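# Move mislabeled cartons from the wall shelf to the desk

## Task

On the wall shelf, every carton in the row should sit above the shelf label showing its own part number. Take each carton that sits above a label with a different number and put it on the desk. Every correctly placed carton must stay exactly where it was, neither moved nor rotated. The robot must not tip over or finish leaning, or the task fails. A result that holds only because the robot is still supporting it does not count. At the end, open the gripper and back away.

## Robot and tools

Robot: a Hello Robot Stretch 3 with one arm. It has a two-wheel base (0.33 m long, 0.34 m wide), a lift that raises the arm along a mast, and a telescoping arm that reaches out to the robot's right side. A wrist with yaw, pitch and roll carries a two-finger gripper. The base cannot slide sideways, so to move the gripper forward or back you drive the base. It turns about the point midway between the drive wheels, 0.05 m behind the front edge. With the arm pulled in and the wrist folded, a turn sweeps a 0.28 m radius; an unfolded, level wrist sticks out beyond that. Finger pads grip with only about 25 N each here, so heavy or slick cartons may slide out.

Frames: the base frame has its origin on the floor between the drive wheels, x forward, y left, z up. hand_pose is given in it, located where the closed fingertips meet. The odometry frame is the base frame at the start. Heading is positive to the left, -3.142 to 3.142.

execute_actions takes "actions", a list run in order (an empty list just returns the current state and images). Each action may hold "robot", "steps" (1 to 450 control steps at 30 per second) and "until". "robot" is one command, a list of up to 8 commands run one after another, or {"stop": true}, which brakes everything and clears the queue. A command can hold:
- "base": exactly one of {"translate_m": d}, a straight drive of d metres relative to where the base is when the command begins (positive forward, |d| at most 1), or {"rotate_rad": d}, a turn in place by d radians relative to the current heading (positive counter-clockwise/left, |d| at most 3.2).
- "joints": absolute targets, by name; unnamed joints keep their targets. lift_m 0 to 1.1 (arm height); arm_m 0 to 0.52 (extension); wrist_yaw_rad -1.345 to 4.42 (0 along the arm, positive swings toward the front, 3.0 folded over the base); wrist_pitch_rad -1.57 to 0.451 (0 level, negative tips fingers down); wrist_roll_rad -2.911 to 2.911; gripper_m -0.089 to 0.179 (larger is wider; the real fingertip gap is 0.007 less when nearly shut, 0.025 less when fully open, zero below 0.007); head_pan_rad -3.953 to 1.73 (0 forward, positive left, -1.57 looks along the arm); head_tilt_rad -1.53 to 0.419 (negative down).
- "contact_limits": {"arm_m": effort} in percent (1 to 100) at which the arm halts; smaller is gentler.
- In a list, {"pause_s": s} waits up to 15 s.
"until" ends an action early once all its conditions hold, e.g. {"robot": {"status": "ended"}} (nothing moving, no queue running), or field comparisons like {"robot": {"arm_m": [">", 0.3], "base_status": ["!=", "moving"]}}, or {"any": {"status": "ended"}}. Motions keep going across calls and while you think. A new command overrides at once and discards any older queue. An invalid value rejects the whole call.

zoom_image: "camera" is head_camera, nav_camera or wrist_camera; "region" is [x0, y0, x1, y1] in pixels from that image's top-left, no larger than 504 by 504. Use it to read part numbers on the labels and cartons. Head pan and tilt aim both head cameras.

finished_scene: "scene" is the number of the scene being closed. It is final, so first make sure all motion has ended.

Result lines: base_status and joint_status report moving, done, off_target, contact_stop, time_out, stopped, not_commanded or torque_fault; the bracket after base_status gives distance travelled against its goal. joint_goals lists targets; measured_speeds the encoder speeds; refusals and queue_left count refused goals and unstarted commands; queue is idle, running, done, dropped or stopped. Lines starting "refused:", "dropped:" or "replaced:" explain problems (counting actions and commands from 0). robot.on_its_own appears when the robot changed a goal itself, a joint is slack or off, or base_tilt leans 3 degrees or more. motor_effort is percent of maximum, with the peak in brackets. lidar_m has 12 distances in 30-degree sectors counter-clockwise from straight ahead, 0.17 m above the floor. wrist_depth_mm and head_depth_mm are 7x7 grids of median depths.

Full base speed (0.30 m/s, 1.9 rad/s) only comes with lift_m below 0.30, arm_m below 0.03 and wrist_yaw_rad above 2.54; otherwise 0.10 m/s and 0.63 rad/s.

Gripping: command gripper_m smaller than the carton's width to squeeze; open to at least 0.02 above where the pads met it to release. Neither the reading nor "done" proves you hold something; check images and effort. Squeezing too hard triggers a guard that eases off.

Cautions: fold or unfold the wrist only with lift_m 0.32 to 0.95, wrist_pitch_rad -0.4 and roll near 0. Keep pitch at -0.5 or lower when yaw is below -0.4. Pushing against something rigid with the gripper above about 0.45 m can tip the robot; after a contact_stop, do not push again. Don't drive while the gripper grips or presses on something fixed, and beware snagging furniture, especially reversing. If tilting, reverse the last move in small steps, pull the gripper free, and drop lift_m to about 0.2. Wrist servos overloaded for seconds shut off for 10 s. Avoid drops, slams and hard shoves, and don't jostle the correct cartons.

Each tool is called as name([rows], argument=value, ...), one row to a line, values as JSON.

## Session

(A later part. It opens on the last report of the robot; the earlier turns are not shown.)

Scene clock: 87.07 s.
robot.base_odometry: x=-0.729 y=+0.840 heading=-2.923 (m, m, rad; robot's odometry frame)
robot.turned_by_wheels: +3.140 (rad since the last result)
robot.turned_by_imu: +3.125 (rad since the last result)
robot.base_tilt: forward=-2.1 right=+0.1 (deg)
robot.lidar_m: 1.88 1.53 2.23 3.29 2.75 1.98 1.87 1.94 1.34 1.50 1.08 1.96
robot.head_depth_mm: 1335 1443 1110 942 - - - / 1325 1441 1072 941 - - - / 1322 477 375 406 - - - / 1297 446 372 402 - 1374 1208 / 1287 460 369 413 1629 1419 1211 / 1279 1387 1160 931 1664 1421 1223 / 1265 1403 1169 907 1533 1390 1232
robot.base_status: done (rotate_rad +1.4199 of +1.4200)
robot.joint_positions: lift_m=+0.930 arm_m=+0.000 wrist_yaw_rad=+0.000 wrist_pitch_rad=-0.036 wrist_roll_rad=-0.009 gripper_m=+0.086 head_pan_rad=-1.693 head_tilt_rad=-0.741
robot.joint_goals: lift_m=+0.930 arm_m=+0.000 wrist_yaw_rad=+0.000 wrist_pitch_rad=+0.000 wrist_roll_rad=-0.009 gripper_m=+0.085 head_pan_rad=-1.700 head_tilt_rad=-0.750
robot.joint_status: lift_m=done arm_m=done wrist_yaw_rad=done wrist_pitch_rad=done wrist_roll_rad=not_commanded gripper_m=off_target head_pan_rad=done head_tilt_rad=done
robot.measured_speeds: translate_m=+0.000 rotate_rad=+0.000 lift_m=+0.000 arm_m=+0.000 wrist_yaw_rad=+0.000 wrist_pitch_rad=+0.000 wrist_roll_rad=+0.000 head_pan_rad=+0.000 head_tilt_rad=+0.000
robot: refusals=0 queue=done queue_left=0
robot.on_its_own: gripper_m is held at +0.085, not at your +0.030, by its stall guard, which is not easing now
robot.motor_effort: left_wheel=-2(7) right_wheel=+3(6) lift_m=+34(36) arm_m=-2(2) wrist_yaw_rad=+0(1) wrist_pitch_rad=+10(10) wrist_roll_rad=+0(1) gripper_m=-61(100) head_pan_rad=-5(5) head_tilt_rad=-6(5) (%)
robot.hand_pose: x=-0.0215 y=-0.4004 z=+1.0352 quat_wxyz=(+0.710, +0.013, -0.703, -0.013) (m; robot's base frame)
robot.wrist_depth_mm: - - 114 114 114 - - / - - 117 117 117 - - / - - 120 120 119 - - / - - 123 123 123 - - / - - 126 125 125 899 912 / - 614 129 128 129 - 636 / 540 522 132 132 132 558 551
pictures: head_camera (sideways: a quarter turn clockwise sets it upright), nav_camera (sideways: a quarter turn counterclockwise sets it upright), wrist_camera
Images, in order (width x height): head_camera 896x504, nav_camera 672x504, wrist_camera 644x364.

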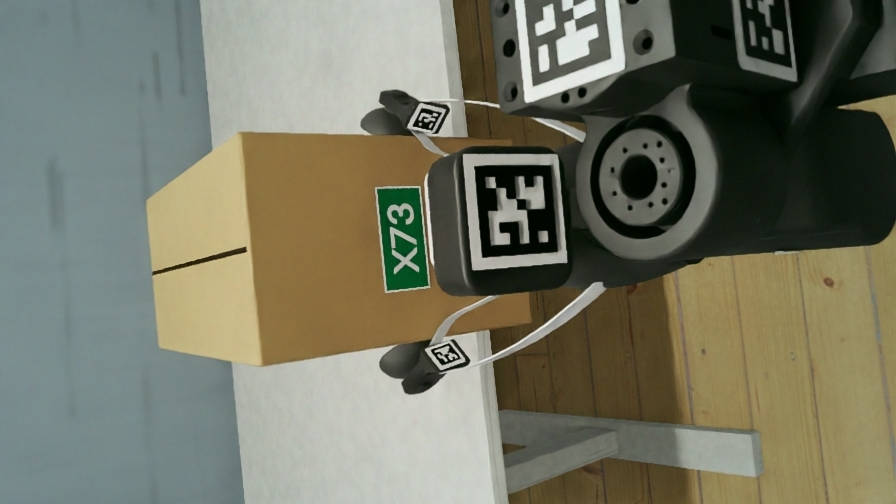

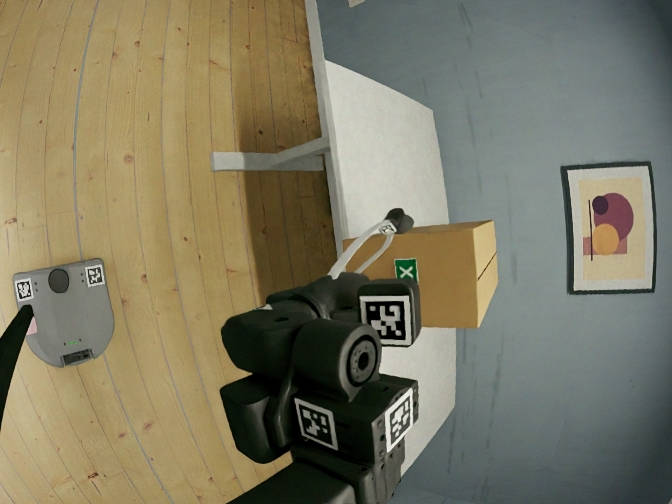

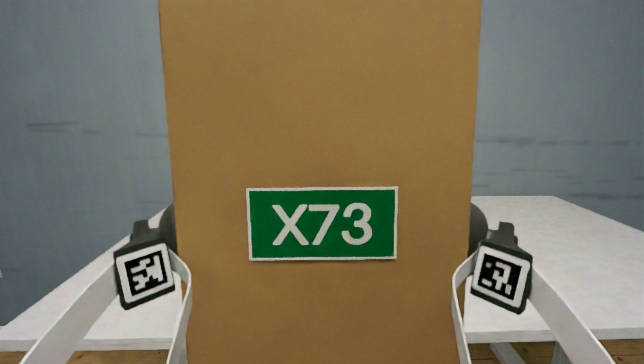

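execute_actions([
  {"robot":[{"joints":{"arm_m":0.45}},{"joints":{"lift_m":0.62}}],"steps":450,"until":{"robot":{"status":"ended"}}},
  {"robot":[{"joints":{"gripper_m":0.15}},{"joints":{"arm_m":0.2}}],"steps":450,"until":{"robot":{"status":"ended"}}},
])

Scene clock: 98.13 s.
robot.base_odometry: x=-0.729 y=+0.840 heading=-2.924 (m, m, rad; robot's odometry frame)
robot.turned_by_wheels: +0.000 (rad since the last result)
robot.turned_by_imu: -0.003 (rad since the last result)
robot.base_tilt: forward=-2.1 right=+0.0 (deg)
robot.lidar_m: 1.88 1.53 2.22 3.30 2.74 1.99 1.87 1.94 1.34 1.49 1.09 1.95
robot.head_depth_mm: 1339 1437 1109 953 1617 1380 - / 1330 1439 1119 960 1674 - 1178 / 1319 1424 1125 936 1722 1310 1201 / 1307 1396 882 947 1772 1361 1213 / 1285 1389 1059 919 1677 1414 1219 / 1280 1409 1159 931 1684 1426 1220 / 1260 1405 1171 911 1527 1398 1226
robot.base_status: done (rotate_rad +1.4199 of +1.4200)
robot.joint_positions: lift_m=+0.666 arm_m=+0.200 wrist_yaw_rad=+0.000 wrist_pitch_rad=-0.018 wrist_roll_rad=-0.007 gripper_m=+0.150 head_pan_rad=-1.693 head_tilt_rad=-0.741
robot.joint_goals: lift_m=+0.666 arm_m=+0.200 wrist_yaw_rad=+0.000 wrist_pitch_rad=+0.000 wrist_roll_rad=-0.007 gripper_m=+0.150 head_pan_rad=-1.700 head_tilt_rad=-0.750
robot.joint_status: lift_m=contact_stop arm_m=done wrist_yaw_rad=done wrist_pitch_rad=done wrist_roll_rad=not_commanded gripper_m=off_target head_pan_rad=done head_tilt_rad=done
robot.measured_speeds: translate_m=+0.000 rotate_rad=+0.000 lift_m=+0.000 arm_m=+0.000 wrist_yaw_rad=+0.000 wrist_pitch_rad=+0.000 wrist_roll_rad=+0.000 head_pan_rad=+0.000 head_tilt_rad=+0.000
robot: refusals=0 queue=done queue_left=0
robot.on_its_own: lift_m is slack since a contact_stop, until your next command for it (your +0.620 is given up)
robot.motor_effort: left_wheel=-2(2) right_wheel=+2(4) lift_m=+30(34) arm_m=-2(4) wrist_yaw_rad=+0(0) wrist_pitch_rad=+5(23) wrist_roll_rad=+0(4) gripper_m=+0(100) head_pan_rad=-4(5) head_tilt_rad=-5(6) (%)
robot.hand_pose: x=-0.0215 y=-0.6010 z=+0.7759 quat_wxyz=(+0.710, +0.006, -0.704, -0.007) (m; robot's base frame)
robot.wrist_depth_mm: 922 955 947 934 994 939 955 / 1000 948 993 343 985 - - / - - - 366 - - - / 490 491 488 377 488 489 484 / 288 312 289 289 287 312 286 / - - - - - - - / - - - - - - -
pictures: head_camera (sideways: a quarter turn clockwise sets it upright), nav_camera (sideways: a quarter turn counterclockwise sets it upright), wrist_camera
Images, in order (width x height): head_camera 896x504, nav_camera 672x504, wrist_camera 644x364.

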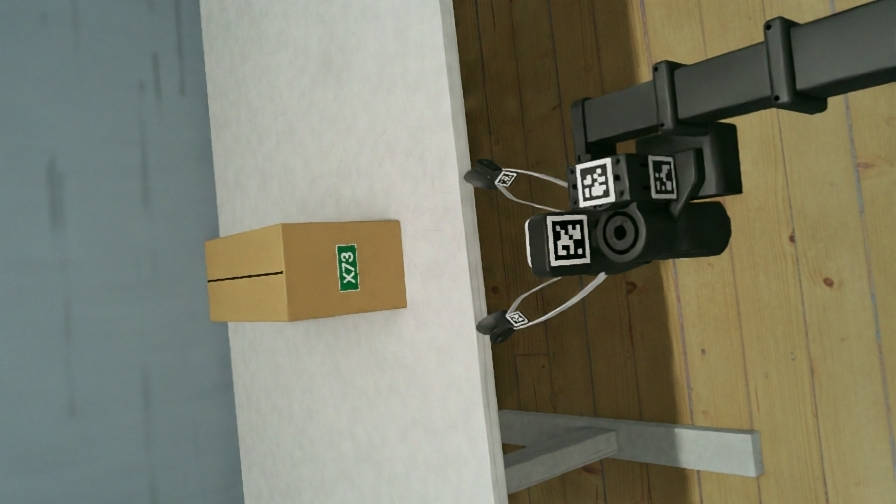

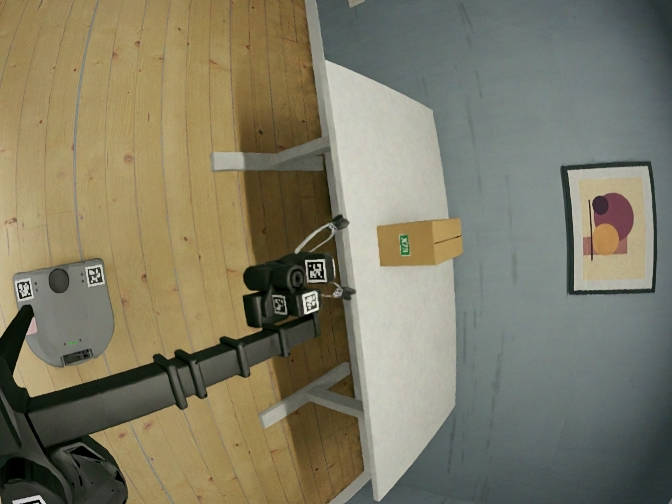

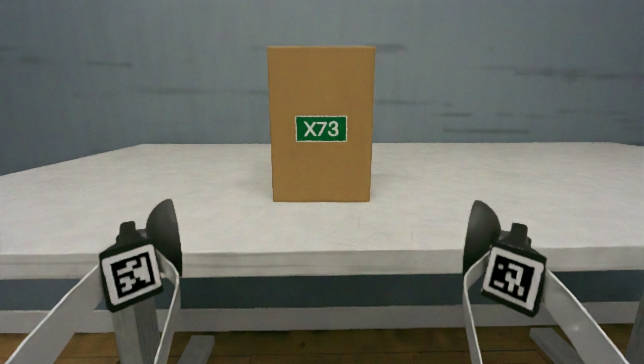

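finished_scene(scene=1)

The scene is finished: the task was done.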